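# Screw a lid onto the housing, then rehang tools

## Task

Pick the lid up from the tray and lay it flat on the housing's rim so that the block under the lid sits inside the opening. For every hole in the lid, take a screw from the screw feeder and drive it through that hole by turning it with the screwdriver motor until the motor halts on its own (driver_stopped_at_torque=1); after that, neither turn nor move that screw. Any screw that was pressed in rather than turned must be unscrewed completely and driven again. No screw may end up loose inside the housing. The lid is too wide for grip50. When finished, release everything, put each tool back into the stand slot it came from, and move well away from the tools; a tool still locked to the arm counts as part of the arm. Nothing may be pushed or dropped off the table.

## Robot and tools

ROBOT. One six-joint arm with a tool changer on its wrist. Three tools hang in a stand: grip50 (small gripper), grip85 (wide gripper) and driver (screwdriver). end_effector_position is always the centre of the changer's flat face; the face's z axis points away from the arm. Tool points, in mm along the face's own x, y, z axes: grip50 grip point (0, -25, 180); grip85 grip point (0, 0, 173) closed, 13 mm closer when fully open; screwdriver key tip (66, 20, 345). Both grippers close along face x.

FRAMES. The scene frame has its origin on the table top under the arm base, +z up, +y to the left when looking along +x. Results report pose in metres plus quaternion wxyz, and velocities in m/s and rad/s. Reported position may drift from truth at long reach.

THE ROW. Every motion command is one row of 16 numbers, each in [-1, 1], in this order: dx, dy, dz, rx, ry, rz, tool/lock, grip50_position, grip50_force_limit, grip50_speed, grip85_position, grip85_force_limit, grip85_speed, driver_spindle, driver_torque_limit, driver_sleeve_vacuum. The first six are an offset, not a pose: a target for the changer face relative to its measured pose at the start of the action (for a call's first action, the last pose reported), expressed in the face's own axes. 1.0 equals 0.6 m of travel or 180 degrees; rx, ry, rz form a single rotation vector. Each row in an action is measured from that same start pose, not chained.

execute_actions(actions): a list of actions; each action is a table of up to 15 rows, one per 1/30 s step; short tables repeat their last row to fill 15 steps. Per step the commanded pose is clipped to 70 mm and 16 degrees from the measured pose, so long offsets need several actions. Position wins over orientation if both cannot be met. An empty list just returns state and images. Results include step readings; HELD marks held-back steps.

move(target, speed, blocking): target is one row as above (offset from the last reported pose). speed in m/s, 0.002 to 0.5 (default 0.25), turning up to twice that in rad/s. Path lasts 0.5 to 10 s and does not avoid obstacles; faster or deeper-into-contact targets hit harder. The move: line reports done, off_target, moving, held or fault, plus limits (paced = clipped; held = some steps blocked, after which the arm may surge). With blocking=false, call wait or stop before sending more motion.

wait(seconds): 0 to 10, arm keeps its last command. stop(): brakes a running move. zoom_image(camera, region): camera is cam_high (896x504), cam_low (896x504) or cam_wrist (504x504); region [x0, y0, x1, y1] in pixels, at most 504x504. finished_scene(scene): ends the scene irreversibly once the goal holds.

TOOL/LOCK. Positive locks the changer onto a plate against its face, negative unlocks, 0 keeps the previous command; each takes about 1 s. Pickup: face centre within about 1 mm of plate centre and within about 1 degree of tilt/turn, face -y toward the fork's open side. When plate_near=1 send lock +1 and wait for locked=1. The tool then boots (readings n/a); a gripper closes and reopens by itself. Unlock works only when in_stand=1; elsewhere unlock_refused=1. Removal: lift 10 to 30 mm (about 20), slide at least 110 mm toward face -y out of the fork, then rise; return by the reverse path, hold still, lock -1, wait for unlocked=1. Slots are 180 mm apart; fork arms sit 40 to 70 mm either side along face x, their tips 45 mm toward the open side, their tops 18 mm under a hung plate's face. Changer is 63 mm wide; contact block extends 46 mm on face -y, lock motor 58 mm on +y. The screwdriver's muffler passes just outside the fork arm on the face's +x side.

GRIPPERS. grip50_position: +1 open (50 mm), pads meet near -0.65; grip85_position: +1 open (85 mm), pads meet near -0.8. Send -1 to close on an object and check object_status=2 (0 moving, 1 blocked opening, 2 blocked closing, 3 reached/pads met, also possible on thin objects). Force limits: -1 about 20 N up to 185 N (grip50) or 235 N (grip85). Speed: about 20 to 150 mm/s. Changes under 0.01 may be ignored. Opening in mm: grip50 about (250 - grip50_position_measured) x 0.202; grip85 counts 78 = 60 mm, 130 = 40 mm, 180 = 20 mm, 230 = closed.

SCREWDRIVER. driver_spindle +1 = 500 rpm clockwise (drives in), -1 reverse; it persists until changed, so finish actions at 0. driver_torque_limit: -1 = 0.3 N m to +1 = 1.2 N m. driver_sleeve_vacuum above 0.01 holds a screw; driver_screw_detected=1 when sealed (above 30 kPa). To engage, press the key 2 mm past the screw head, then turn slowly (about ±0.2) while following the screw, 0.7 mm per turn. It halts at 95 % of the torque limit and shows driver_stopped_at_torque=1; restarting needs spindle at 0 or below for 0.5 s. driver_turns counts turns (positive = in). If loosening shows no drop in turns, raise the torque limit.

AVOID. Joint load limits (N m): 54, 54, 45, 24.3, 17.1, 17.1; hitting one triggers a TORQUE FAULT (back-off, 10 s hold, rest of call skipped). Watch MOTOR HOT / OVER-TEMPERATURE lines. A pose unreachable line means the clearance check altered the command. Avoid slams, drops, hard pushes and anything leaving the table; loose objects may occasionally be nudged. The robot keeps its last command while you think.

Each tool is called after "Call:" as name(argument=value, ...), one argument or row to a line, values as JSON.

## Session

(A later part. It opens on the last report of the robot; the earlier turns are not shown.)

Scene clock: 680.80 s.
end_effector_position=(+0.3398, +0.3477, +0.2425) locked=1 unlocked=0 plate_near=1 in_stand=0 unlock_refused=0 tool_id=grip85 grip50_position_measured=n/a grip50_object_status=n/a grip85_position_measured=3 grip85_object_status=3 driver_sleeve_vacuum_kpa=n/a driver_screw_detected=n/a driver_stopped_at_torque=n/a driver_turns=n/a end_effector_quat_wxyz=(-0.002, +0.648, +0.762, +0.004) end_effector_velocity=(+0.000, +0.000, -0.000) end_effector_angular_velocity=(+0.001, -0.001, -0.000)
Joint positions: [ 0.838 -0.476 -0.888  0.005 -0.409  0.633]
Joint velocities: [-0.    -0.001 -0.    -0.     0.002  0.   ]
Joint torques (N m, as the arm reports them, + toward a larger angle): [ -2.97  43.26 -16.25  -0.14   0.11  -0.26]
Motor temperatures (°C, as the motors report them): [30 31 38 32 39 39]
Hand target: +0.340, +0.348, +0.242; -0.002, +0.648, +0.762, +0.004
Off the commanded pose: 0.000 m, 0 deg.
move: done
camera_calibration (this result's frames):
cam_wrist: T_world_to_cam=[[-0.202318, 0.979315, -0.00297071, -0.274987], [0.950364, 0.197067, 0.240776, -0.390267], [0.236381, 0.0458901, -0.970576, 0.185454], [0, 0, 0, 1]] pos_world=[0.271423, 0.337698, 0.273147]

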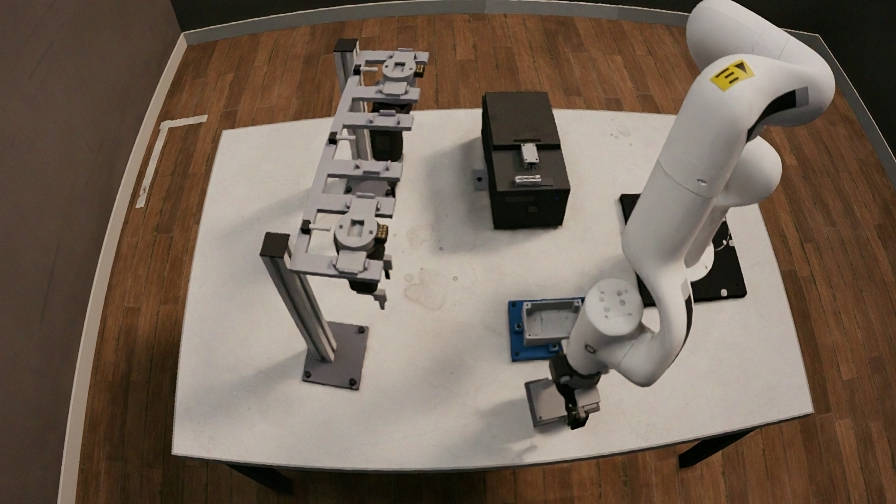

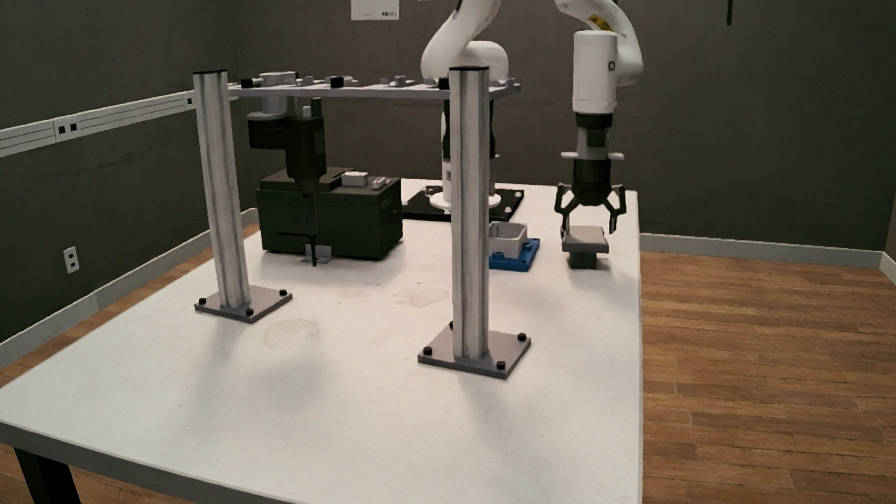

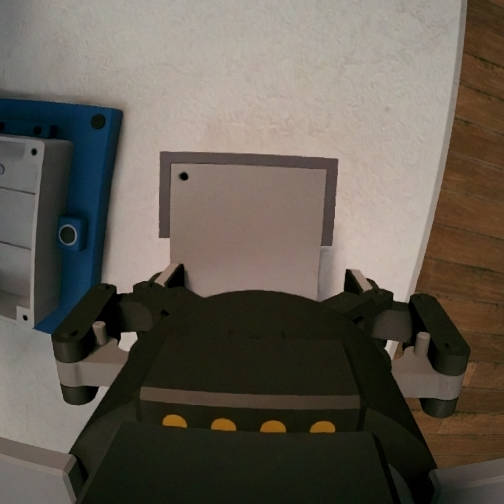

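Call:
move(
  target=[0, 0, 0.008, 0, 0, 0, 0,0,0,0,1,0,0,0,0,0],
  speed=0.006,
)

Call:
zoom_image(
  camera="cam_low",
  region=[530, 170, 650, 290],
)

Scene clock: 688.50 s.
end_effector_position=(+0.3400, +0.3479, +0.2395) locked=1 unlocked=0 plate_near=1 in_stand=0 unlock_refused=0 tool_id=grip85 grip50_position_measured=n/a grip50_object_status=n/a grip85_position_measured=3 grip85_object_status=3 driver_sleeve_vacuum_kpa=n/a driver_screw_detected=n/a driver_stopped_at_torque=n/a driver_turns=n/a end_effector_quat_wxyz=(-0.003, +0.648, +0.762, +0.003) end_effector_velocity=(-0.001, -0.001, -0.000) end_effector_angular_velocity=(+0.002, -0.002, +0.003)
Joint positions: [ 0.838 -0.483 -0.89   0.005 -0.406  0.633]
Joint velocities: [ 0.     0.002  0.004  0.     0.005 -0.002]
Joint torques (N m, as the arm reports them, + toward a larger angle): [-2.22  2.63 -6.04  0.67  7.23 -0.82]
Motor temperatures (°C, as the motors report them): [30 31 38 32 39 39]
Hand target: +0.340, +0.348, +0.238; -0.002, +0.648, +0.762, +0.004
Off the commanded pose: 0.002 m, 0 deg.
move: done
camera_calibration (this result's frames):
cam_wrist: T_world_to_cam=[[-0.202161, 0.979343, -0.00432751, -0.274877], [0.950788, 0.197322, 0.238887, -0.389506], [0.234807, 0.0441791, -0.971038, 0.183738], [0, 0, 0, 1]] pos_world=[0.271625, 0.337939, 0.270275]

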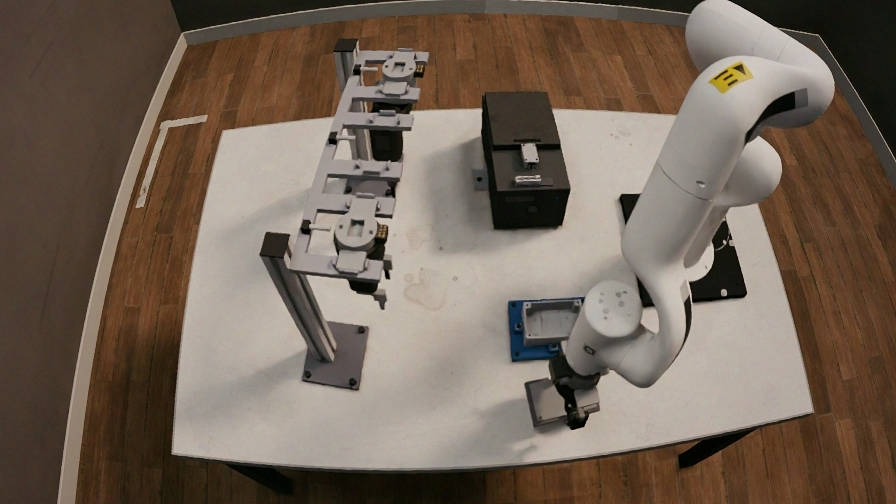

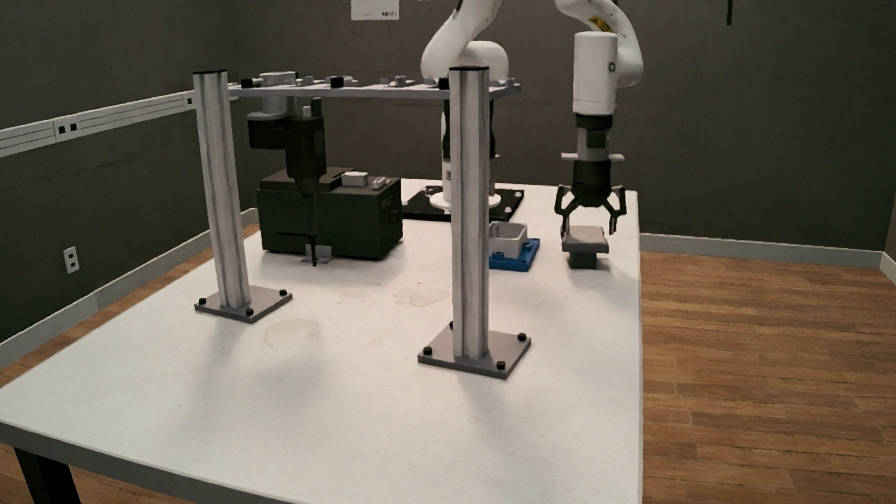

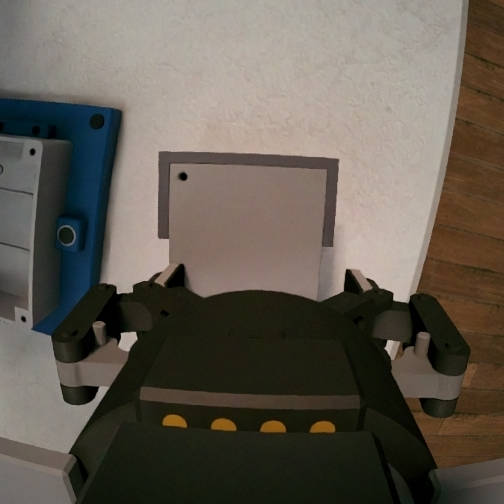

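Region (530, 170, 650, 290) of cam_low's 896x504 image, scaled by 4.200, with more detail than that image has.

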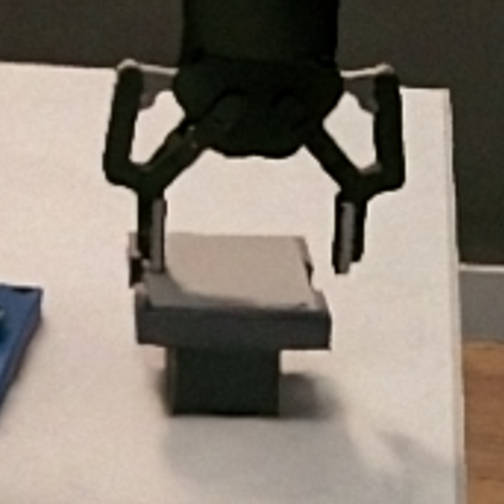

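Call:
execute_actions(
  actions=[
    [[0,0,-0.003,0,0,0,0,0,0,0,1,0,0,0,0,0],[0,0,-0.005,-0.0003,0.0002,0,0,0,0,0,1,0,0,0,0,0],[0,0,-0.007,-0.0006,0.0004,0,0,0,0,0,1,0,0,0,0,0]],
    [[-0.004,0,0,0,0,0,0,0,0,0,1,0,0,0,0,0],[-0.006,0,0,0,0,0,0,0,0,0,1,0,0,0,0,0],[-0.008,0,0,0,0,0,0,0,0,0,1,0,0,0,0,0],[-0.010,0,0,0,0,0,0,0,0,0,1,0,0,0,0,0],[-0.012,0,0,0,0,0,0,0,0,0,1,0,0,0,0,0],[-0.014,0,0,0,0,0,0,0,0,0,1,0,0,0,0,0],[-0.016,0,0,0,0,0,0,0,0,0,1,0,0,0,0,0],[-0.018,0,0,0,0,0,0,0,0,0,1,0,0,0,0,0],[-0.019,0,0,0,0,0,0,0,0,0,1,0,0,0,0,0]],
    [[0,0,0,0,0,0,0,0,0,0,1,0,0,0,0,0]],
  ],
)

Call:
zoom_image(
  camera="cam_wrist",
  region=[130, 140, 390, 320],
)

Scene clock: 716.30 s.
end_effector_position=(+0.3416, +0.3366, +0.2430) locked=1 unlocked=0 plate_near=1 in_stand=0 unlock_refused=0 tool_id=grip85 grip50_position_measured=n/a grip50_object_status=n/a grip85_position_measured=3 grip85_object_status=3 driver_sleeve_vacuum_kpa=n/a driver_screw_detected=n/a driver_stopped_at_torque=n/a driver_turns=n/a end_effector_quat_wxyz=(-0.002, +0.648, +0.762, +0.004) end_effector_velocity=(+0.000, +0.000, +0.000) end_effector_angular_velocity=(+0.000, -0.000, -0.002)
Joint positions: [ 0.819 -0.462 -0.869  0.004 -0.404  0.615]
Joint velocities: [-0.001 -0.    -0.001  0.    -0.     0.001]
Joint torques (N m, as the arm reports them, + toward a larger angle): [ -1.84  42.49 -16.67   0.15  -0.11  -0.12]
Motor temperatures (°C, as the motors report them): [30 31 37 32 41 39]
Hand target: +0.342, +0.337, +0.243; -0.002, +0.648, +0.762, +0.004
Off the commanded pose: 0.000 m, 0 deg.
Step readings (end_effector_position; steps 1 to 15: 1st action; 16 to 30: 2nd action; 31 to 45: 3rd action):
0: (+0.3398, +0.3477, +0.2395)
1: (+0.3398, +0.3477, +0.2395)
2: (+0.3398, +0.3477, +0.2397)
4: (+0.3396, +0.3476, +0.2402)
8: (+0.3391, +0.3470, +0.2413)
15: (+0.3398, +0.3477, +0.2431)
16: (+0.3398, +0.3477, +0.2432)
17: (+0.3399, +0.3474, +0.2433)
19: (+0.3402, +0.3455, +0.2431)
23: (+0.3408, +0.3408, +0.2430)
30: (+0.3416, +0.3366, +0.2430)
31: (+0.3416, +0.3366, +0.2430)
32: (+0.3416, +0.3366, +0.2431)
34: (+0.3416, +0.3366, +0.2430)
38: (+0.3416, +0.3366, +0.2430)
45: end_effector_position above
camera_calibration (this result's frames):
cam_wrist: T_world_to_cam=[[-0.202127, 0.979353, -0.00339851, -0.263691], [0.950447, 0.196996, 0.240504, -0.389813], [0.236208, 0.0453823, -0.970642, 0.186307], [0, 0, 0, 1]] pos_world=[0.27319, 0.326583, 0.273693]

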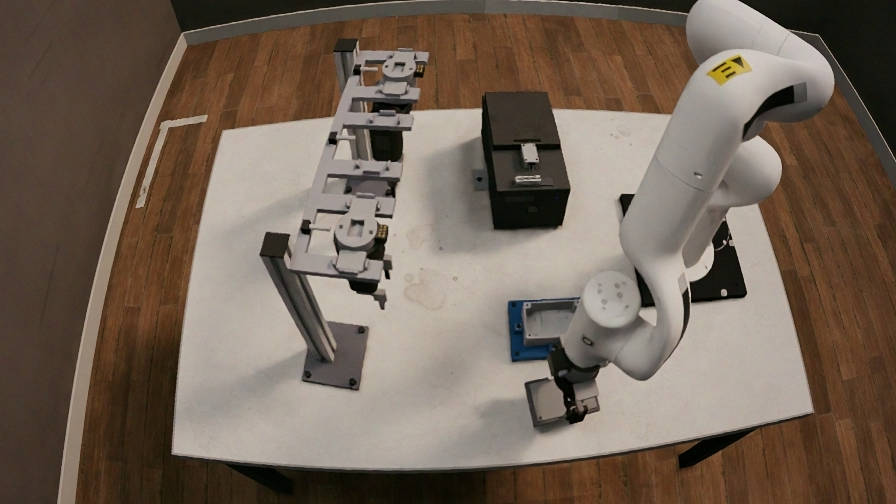

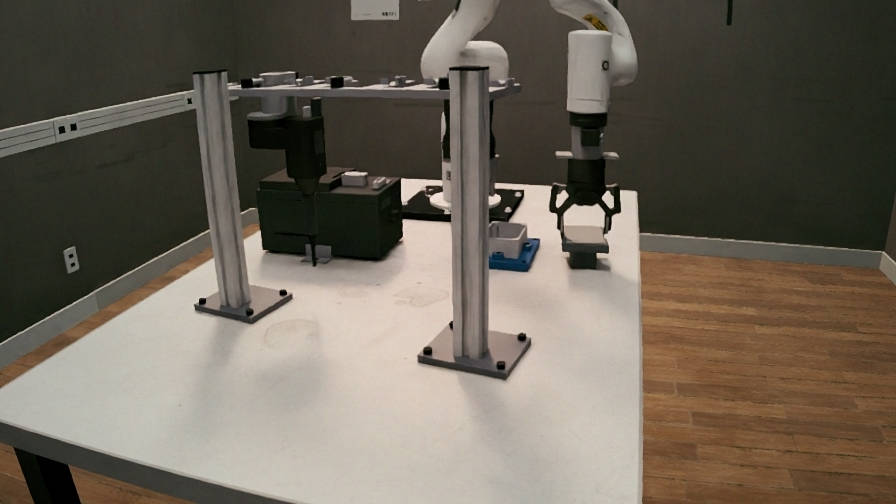

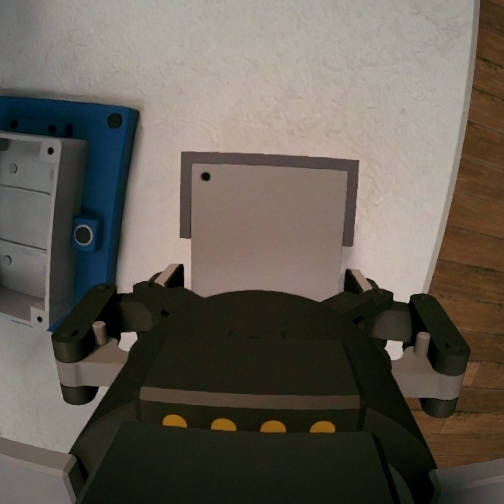

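Region (130, 140, 390, 320) of cam_wrist's 504x504 image, scaled by 1.938, with more detail than that image has; it fills the top 349 rows of this view, and the rest is white.

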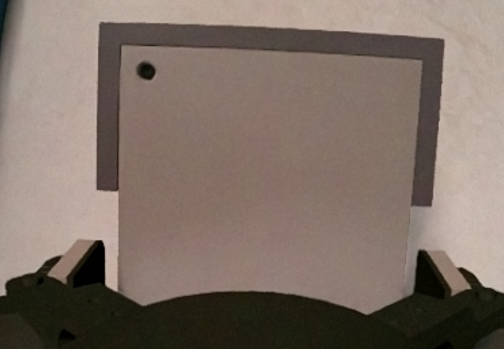

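Call:
zoom_image(
  camera="cam_high",
  region=[510, 340, 630, 440],
)

Region (510, 340, 630, 440) of cam_high's 896x504 image, scaled by 4.200, with more detail than that image has.

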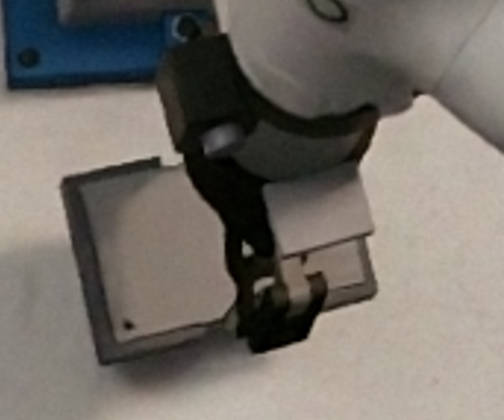

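Call:
execute_actions(
  actions=[
    [[0,-0.002,0,0,0,0,0,0,0,0,1,0,0,0,0,0],[0,-0.004,0,0,0,0,0,0,0,0,1,0,0,0,0,0],[0,-0.006,0,0,0,0,0,0,0,0,1,0,0,0,0,0],[0,-0.0075,0,0,0,0,0,0,0,0,1,0,0,0,0,0]],
    [[0,0,0.002,0,0,0,0,0,0,0,1,0,0,0,0,0],[0,0,0.004,0,0,0,0,0,0,0,1,0,0,0,0,0],[0,0,0.006,0,0,0,0,0,0,0,1,0,0,0,0,0],[0,0,0.008,0,0,0,0,0,0,0,1,0,0,0,0,0],[0,0,0.010,0,0,0,0,0,0,0,1,0,0,0,0,0],[0,0,0.011,0,0,0,0,0,0,0,1,0,0,0,0,0]],
    [[0,0,0,0,0,0,0,0,0,0,1,0,0,0,0,0]],
  ],
)

Call:
zoom_image(
  camera="cam_low",
  region=[530, 170, 650, 290],
)

Scene clock: 746.23 s.
end_effector_position=(+0.3372, +0.3360, +0.2365) locked=1 unlocked=0 plate_near=1 in_stand=0 unlock_refused=0 tool_id=grip85 grip50_position_measured=n/a grip50_object_status=n/a grip85_position_measured=3 grip85_object_status=3 driver_sleeve_vacuum_kpa=n/a driver_screw_detected=n/a driver_stopped_at_torque=n/a driver_turns=n/a end_effector_quat_wxyz=(-0.002, +0.648, +0.762, +0.004) end_effector_velocity=(-0.000, +0.000, -0.000) end_effector_angular_velocity=(-0.000, +0.000, +0.001)
Joint positions: [ 0.825 -0.469 -0.858  0.004 -0.386  0.62 ]
Joint velocities: [ 0.001 -0.     0.    -0.    -0.     0.   ]
Joint torques (N m, as the arm reports them, + toward a larger angle): [ -2.56  43.44 -15.7    0.16   0.02  -0.28]
Motor temperatures (°C, as the motors report them): [30 31 37 32 40 39]
Hand target: +0.337, +0.336, +0.236; -0.002, +0.648, +0.762, +0.004
Off the commanded pose: 0.000 m, 0 deg.
Step readings (end_effector_position; steps 1 to 15: 1st action; 16 to 30: 2nd action; 31 to 45: 3rd action):
0: (+0.3416, +0.3366, +0.2430)
1: (+0.3416, +0.3366, +0.2430)
2: (+0.3414, +0.3366, +0.2430)
4: (+0.3402, +0.3364, +0.2431)
8: (+0.3375, +0.3359, +0.2430)
15: (+0.3372, +0.3359, +0.2430)
16: (+0.3372, +0.3359, +0.2430)
17: (+0.3372, +0.3359, +0.2429)
19: (+0.3373, +0.3360, +0.2417)
23: (+0.3371, +0.3358, +0.2376)
30: (+0.3372, +0.3360, +0.2365)
31: (+0.3372, +0.3360, +0.2365)
32: (+0.3372, +0.3360, +0.2365)
34: (+0.3372, +0.3360, +0.2365)
38: (+0.3372, +0.3360, +0.2365)
45: end_effector_position above
camera_calibration (this result's frames):
cam_wrist: T_world_to_cam=[[-0.202104, 0.979358, -0.00332556, -0.264009], [0.950422, 0.196949, 0.240643, -0.383967], [0.236331, 0.0454741, -0.970608, 0.180941], [0, 0, 0, 1]] pos_world=[0.268811, 0.325954, 0.267144]

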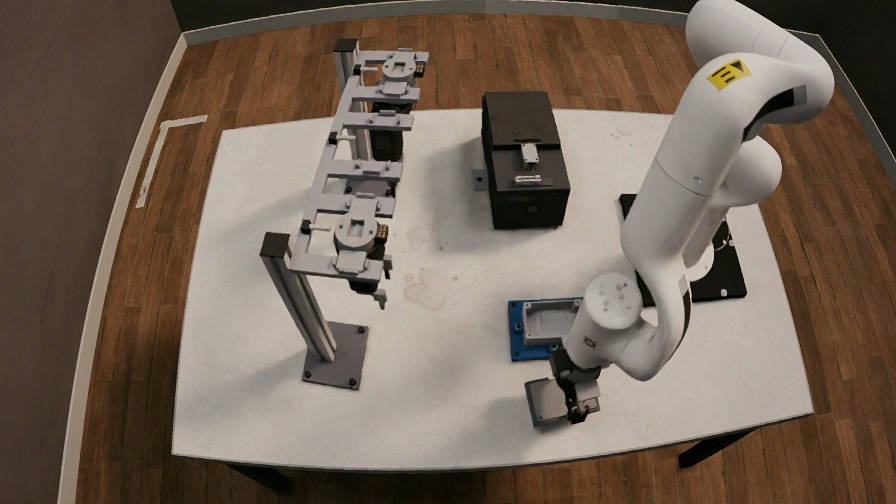

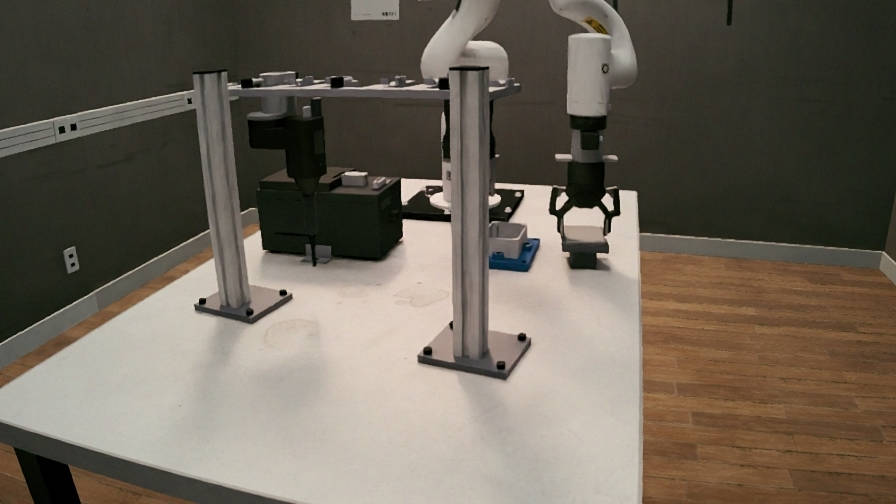

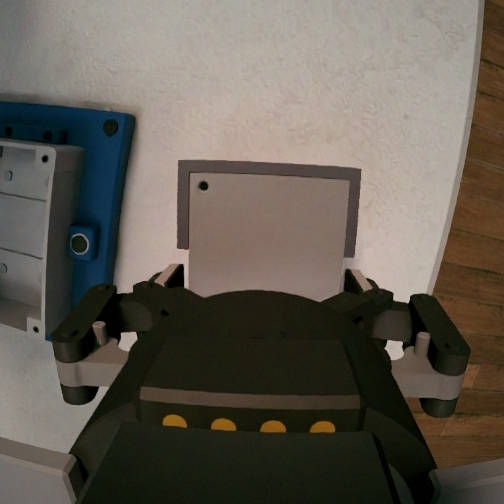

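Region (530, 170, 650, 290) of cam_low's 896x504 image, scaled by 4.200, with more detail than that image has.

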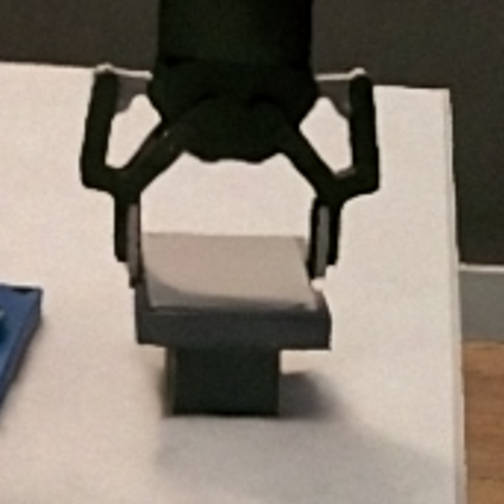

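Close gripper slowly with moderate force.

Call:
execute_actions(
  actions=[
    [[0,0,0,0,0,0,0,0,0,0,-1,-0.4,-1,0,0,0]],
    [[0,0,0,0,0,0,0,0,0,0,-1,-0.4,-1,0,0,0]],
    [[0,0,0,0,0,0,0,0,0,0,-1,-0.4,-1,0,0,0]],
  ],
)

Scene clock: 751.67 s.
end_effector_position=(+0.3373, +0.3361, +0.2372) locked=1 unlocked=0 plate_near=1 in_stand=0 unlock_refused=0 tool_id=grip85 grip50_position_measured=n/a grip50_object_status=n/a grip85_position_measured=25 grip85_object_status=2 driver_sleeve_vacuum_kpa=n/a driver_screw_detected=n/a driver_stopped_at_torque=n/a driver_turns=n/a end_effector_quat_wxyz=(-0.002, +0.648, +0.761, +0.004) end_effector_velocity=(+0.000, -0.000, -0.000) end_effector_angular_velocity=(+0.000, -0.000, -0.001)
Joint positions: [ 0.825 -0.468 -0.859  0.004 -0.388  0.62 ]
Joint velocities: [-0.001 -0.001 -0.    -0.     0.001  0.001]
Joint torques (N m, as the arm reports them, + toward a larger angle): [ -2.43  31.84 -14.17  -0.36   1.93  -0.39]
Motor temperatures (°C, as the motors report them): [30 31 37 32 40 39]
Hand target: +0.337, +0.336, +0.237; -0.002, +0.648, +0.761, +0.004
Off the commanded pose: 0.000 m, 0 deg.
Step readings (end_effector_position; steps 1 to 15: 1st action; 16 to 30: 2nd action; 31 to 45: 3rd action):
0: (+0.3372, +0.3360, +0.2365)
1: (+0.3372, +0.3360, +0.2365)
2: (+0.3372, +0.3360, +0.2365)
4: (+0.3372, +0.3360, +0.2365)
8: (+0.3372, +0.3360, +0.2365)
15: (+0.3373, +0.3361, +0.2370)
16: (+0.3373, +0.3361, +0.2370)
17: (+0.3373, +0.3361, +0.2372)
19: (+0.3373, +0.3361, +0.2372)
23: (+0.3373, +0.3361, +0.2372)
30: (+0.3373, +0.3361, +0.2371)
31: (+0.3373, +0.3361, +0.2371)
32: (+0.3373, +0.3361, +0.2372)
34: (+0.3373, +0.3361, +0.2372)
38: (+0.3373, +0.3361, +0.2372)
45: end_effector_position above
camera_calibration (this result's frames):
cam_wrist: T_world_to_cam=[[-0.201953, 0.979389, -0.00351596, -0.264119], [0.950525, 0.196864, 0.240307, -0.384184], [0.236046, 0.0451886, -0.970691, 0.181759], [0, 0, 0, 1]] pos_world=[0.268934, 0.326093, 0.267825]

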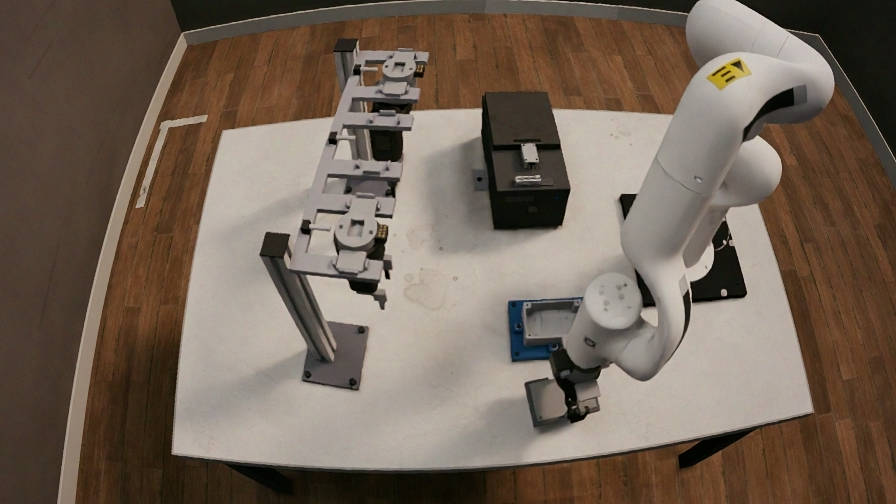

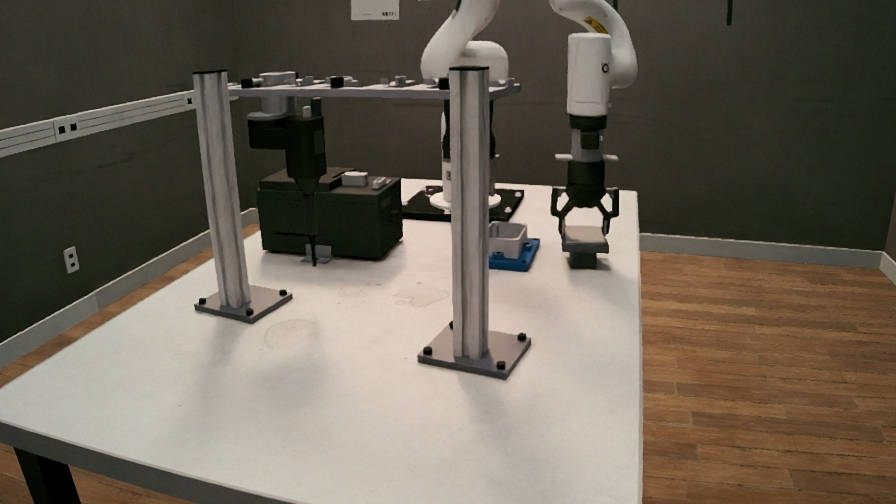

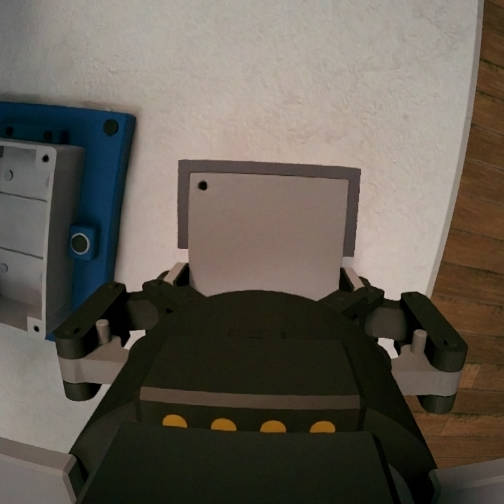

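Gripped. Lift.

Call:
move(
  target=[0, 0, -0.12, 0, 0, 0, 0,0,0,0,-1,-0.4,-1,0,0,0],
  speed=0.06,
)

Call:
zoom_image(
  camera="cam_low",
  region=[520, 150, 660, 280],
)

Scene clock: 758.17 s.
end_effector_position=(+0.3372, +0.3355, +0.3090) locked=1 unlocked=0 plate_near=1 in_stand=0 unlock_refused=0 tool_id=grip85 grip50_position_measured=n/a grip50_object_status=n/a grip85_position_measured=25 grip85_object_status=2 driver_sleeve_vacuum_kpa=n/a driver_screw_detected=n/a driver_stopped_at_torque=n/a driver_turns=n/a end_effector_quat_wxyz=(-0.003, +0.648, +0.762, +0.004) end_effector_velocity=(+0.000, -0.000, +0.000) end_effector_angular_velocity=(-0.000, +0.000, +0.001)
Joint positions: [ 0.824 -0.331 -0.879  0.004 -0.545  0.621]
Joint velocities: [-0.     0.    -0.    -0.    -0.001 -0.001]
Joint torques (N m, as the arm reports them, + toward a larger angle): [ -0.72  41.28 -18.72   0.16   0.04  -0.24]
Motor temperatures (°C, as the motors report them): [30 31 37 32 40 39]
Hand target: +0.337, +0.336, +0.309; -0.003, +0.648, +0.762, +0.004
Off the commanded pose: 0.000 m, 0 deg.
move: done
camera_calibration (this result's frames):
cam_wrist: T_world_to_cam=[[-0.202077, 0.979364, -0.00347948, -0.263285], [0.95059, 0.196992, 0.239943, -0.401132], [0.235677, 0.0451794, -0.970781, 0.251686], [0, 0, 0, 1]] pos_world=[0.268791, 0.3255, 0.339665]

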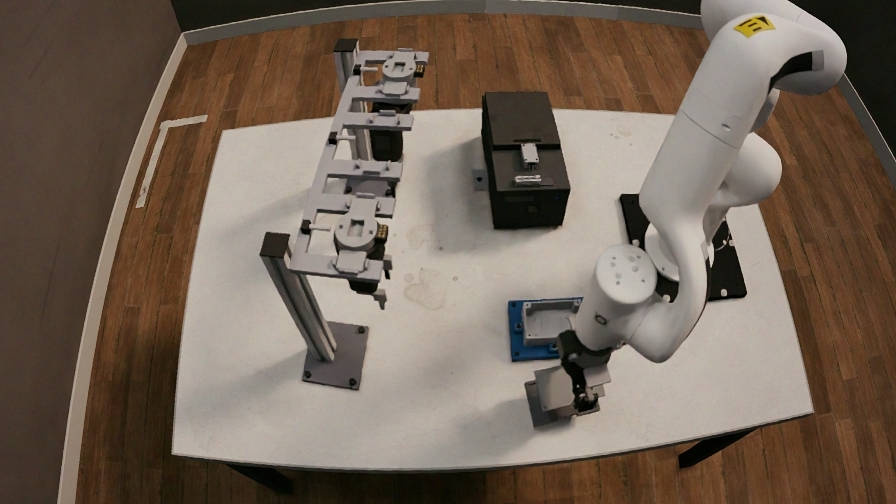

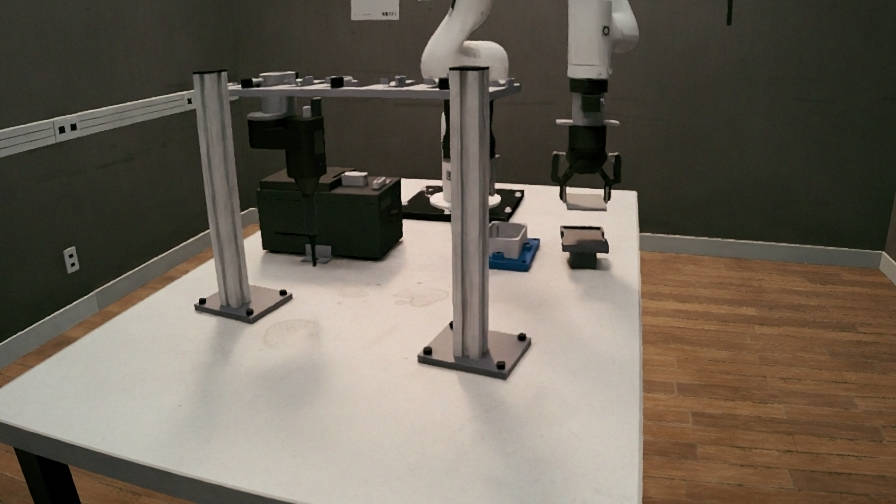

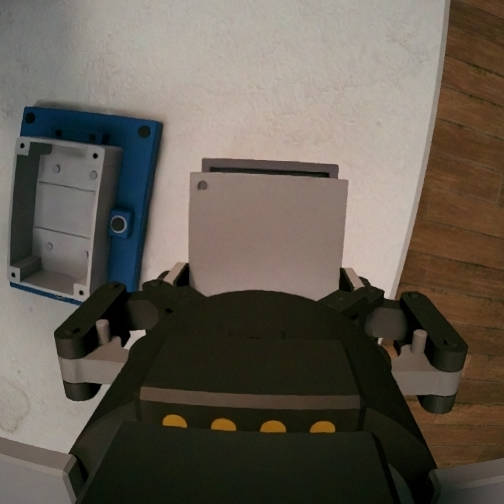

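Region (520, 150, 660, 280) of cam_low's 896x504 image, scaled by 3.600, with more detail than that image has; it fills the top 468 rows of this view, and the rest is white.

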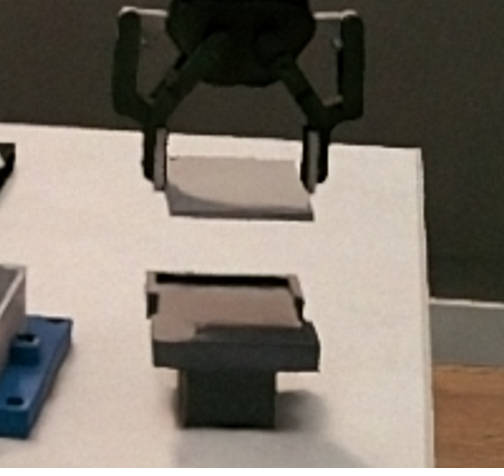

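Call:
zoom_image(
  camera="cam_wrist",
  region=[0, 95, 180, 315],
)

Region (0, 95, 180, 315) of cam_wrist's 504x504 image, scaled by 2.291, with more detail than that image has; it fills the left 412 columns of this view, and the rest is white.

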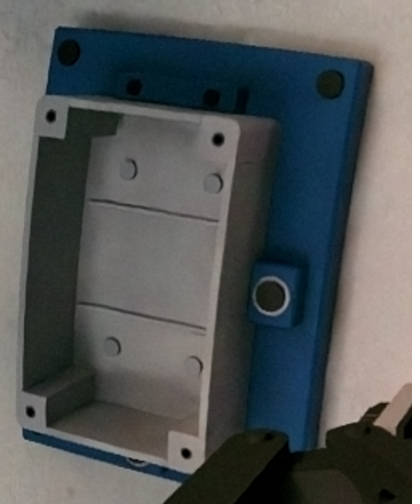

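Call:
move(
  target=[-0.2707, -0.0337, 0.04, 0, 0, 0.0514, 0,0,0,0,-1,-0.4,-1,0,0,0],
  speed=0.15,
)

Call:
zoom_image(
  camera="cam_low",
  region=[440, 150, 580, 290],
)

Scene clock: 864.23 s.
end_effector_position=(+0.3432, +0.1723, +0.2838) locked=1 unlocked=0 plate_near=1 in_stand=0 unlock_refused=0 tool_id=grip85 grip50_position_measured=n/a grip50_object_status=n/a grip85_position_measured=25 grip85_object_status=2 driver_sleeve_vacuum_kpa=n/a driver_screw_detected=n/a driver_stopped_at_torque=n/a driver_turns=n/a end_effector_quat_wxyz=(-0.002, +0.707, +0.707, +0.004) end_effector_velocity=(-0.000, -0.001, -0.000) end_effector_angular_velocity=(-0.001, +0.003, -0.000)
Joint positions: [ 0.508 -0.182 -0.612  0.005 -0.428  0.465]
Joint velocities: [-0.003  0.     0.001  0.001 -0.002 -0.003]
Joint torques (N m, as the arm reports them, + toward a larger angle): [ -2.79  28.52 -17.57  -0.24   0.    -0.22]
Motor temperatures (°C, as the motors report them): [30 31 38 32 39 39]
Hand target: +0.343, +0.172, +0.284; -0.002, +0.707, +0.707, +0.004
Off the commanded pose: 0.000 m, 0 deg.
move: done
camera_calibration (this result's frames):
cam_wrist: T_world_to_cam=[[-0.0421227, 0.999107, -0.00343156, -0.160608], [0.97002, 0.0417188, 0.239416, -0.348401], [0.239345, 0.00675617, -0.970911, 0.238625], [0, 0, 0, 1]] pos_world=[0.274077, 0.173387, 0.314545]

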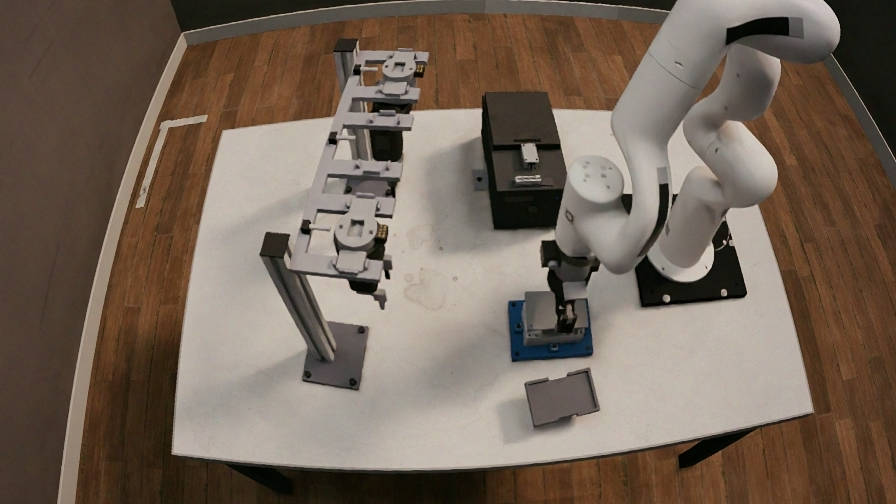

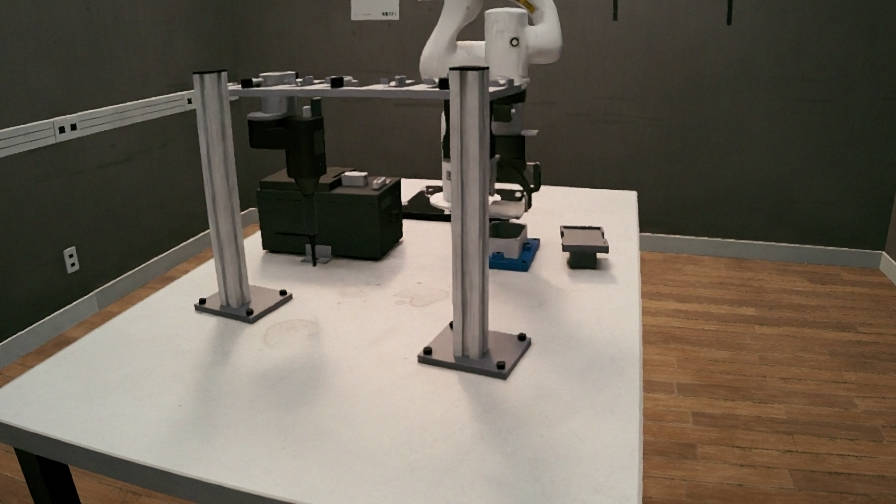

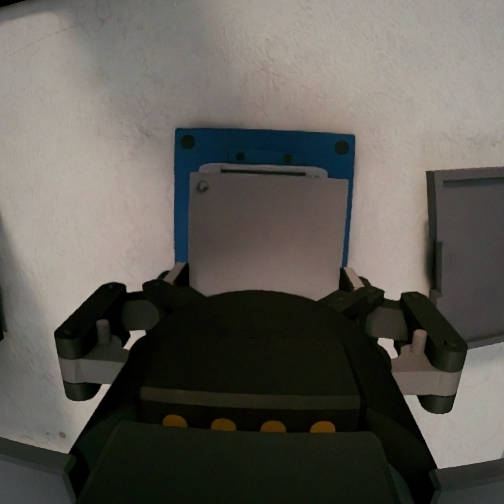

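Region (440, 150, 580, 290) of cam_low's 896x504 image, scaled by 3.600, with more detail than that image has.

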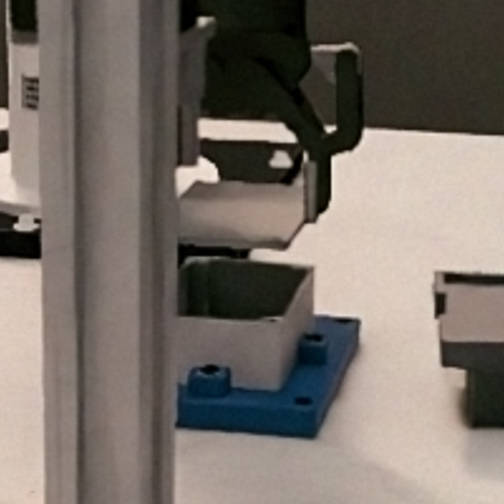

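Zoom wrist.

Call:
zoom_image(
  camera="cam_wrist",
  region=[160, 115, 370, 295],
)

Call:
zoom_image(
  camera="cam_high",
  region=[495, 250, 615, 370],
)

Region (160, 115, 370, 295) of cam_wrist's 504x504 image, scaled by 2.400, with more detail than that image has; it fills the top 432 rows of this view, and the rest is white.

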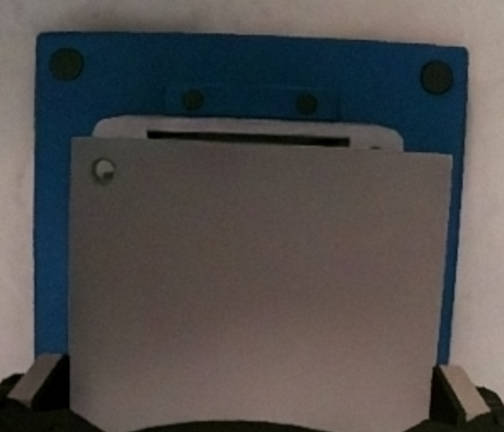

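Region (495, 250, 615, 370) of cam_high's 896x504 image, scaled by 4.200, with more detail than that image has.

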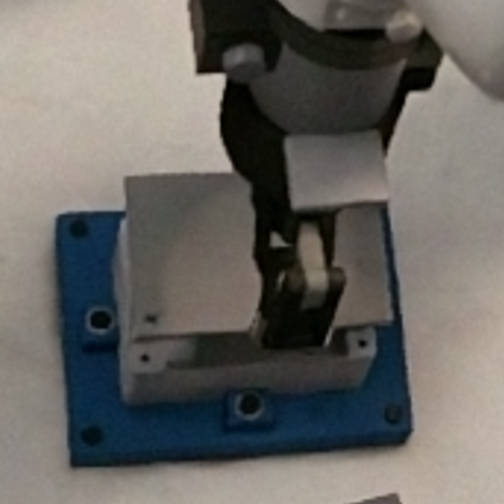

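Call:
move(
  target=[-0.003, 0, 0.031, 0, 0, -0.0032, 0,0,0,0,-1,-0.4,-1,0,0,0],
  speed=0.03,
)

Call:
zoom_image(
  camera="cam_wrist",
  region=[160, 115, 370, 295],
)

Call:
zoom_image(
  camera="cam_low",
  region=[470, 180, 560, 280],
)

Call:
zoom_image(
  camera="cam_high",
  region=[495, 270, 615, 370],
)

Scene clock: 890.93 s.
end_effector_position=(+0.3432, +0.1706, +0.2653) locked=1 unlocked=0 plate_near=1 in_stand=0 unlock_refused=0 tool_id=grip85 grip50_position_measured=n/a grip50_object_status=n/a grip85_position_measured=25 grip85_object_status=2 driver_sleeve_vacuum_kpa=n/a driver_screw_detected=n/a driver_stopped_at_torque=n/a driver_turns=n/a end_effector_quat_wxyz=(-0.002, +0.704, +0.710, +0.004) end_effector_velocity=(+0.000, +0.000, -0.000) end_effector_angular_velocity=(+0.000, -0.000, +0.001)
Joint positions: [ 0.504 -0.223 -0.604  0.005 -0.378  0.45 ]
Joint velocities: [ 0.    -0.001 -0.001  0.     0.001 -0.001]
Joint torques (N m, as the arm reports them, + toward a larger angle): [ -1.6   29.72 -16.4    0.04  -0.12  -0.24]
Motor temperatures (°C, as the motors report them): [30 31 38 32 39 39]
Hand target: +0.343, +0.171, +0.265; -0.002, +0.704, +0.710, +0.004
Off the commanded pose: 0.000 m, 0 deg.
move: done
camera_calibration (this result's frames):
cam_wrist: T_world_to_cam=[[-0.0520942, 0.998636, -0.00349956, -0.155497], [0.969505, 0.0514142, 0.239617, -0.345477], [0.23947, 0.00908982, -0.970861, 0.220183], [0, 0, 0, 1]] pos_world=[0.274113, 0.171046, 0.296006]

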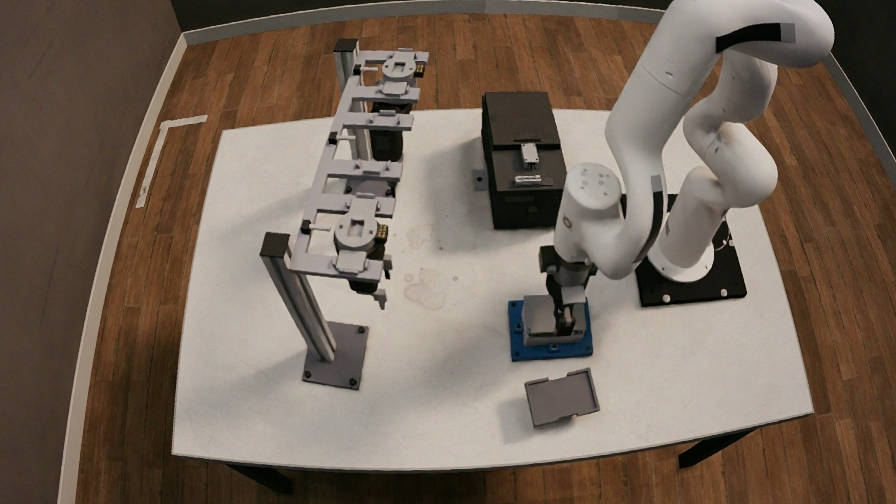

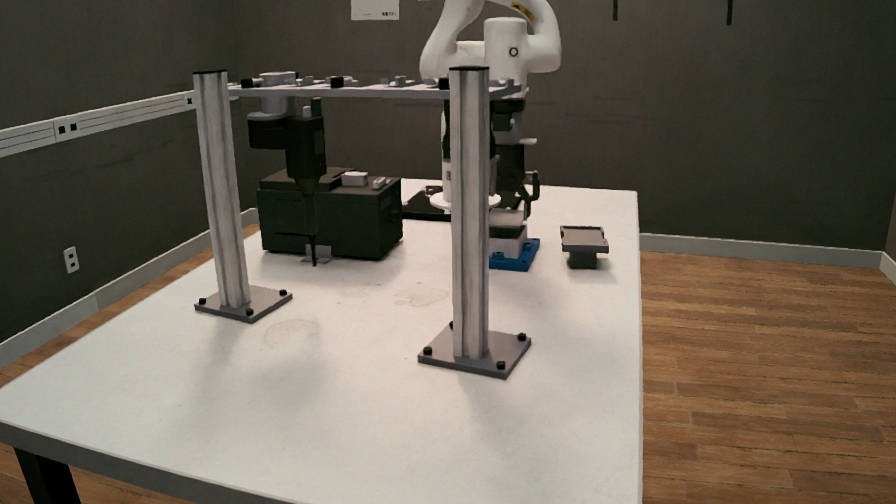

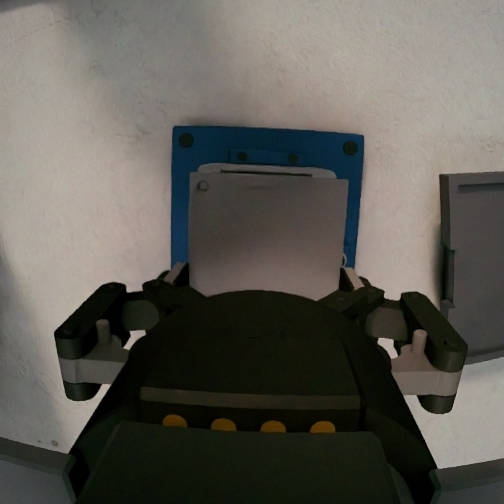

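Region (160, 115, 370, 295) of cam_wrist's 504x504 image, scaled by 2.400, with more detail than that image has; it fills the top 432 rows of this view, and the rest is white.

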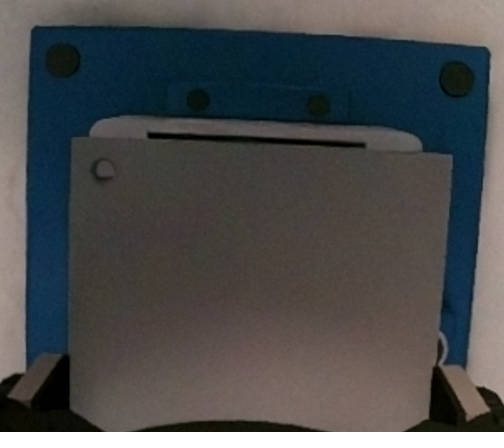

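Region (470, 180, 560, 280) of cam_low's 896x504 image, scaled by 5.040, with more detail than that image has; it fills the left 454 columns of this view, and the rest is white.

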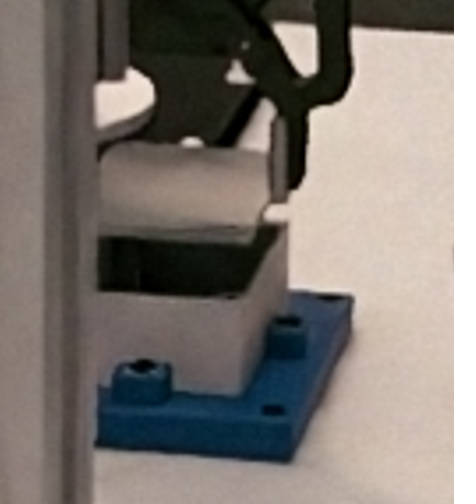

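Region (495, 270, 615, 370) of cam_high's 896x504 image, scaled by 4.200, with more detail than that image has.

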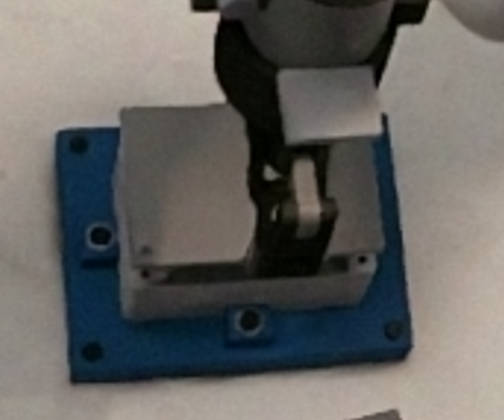

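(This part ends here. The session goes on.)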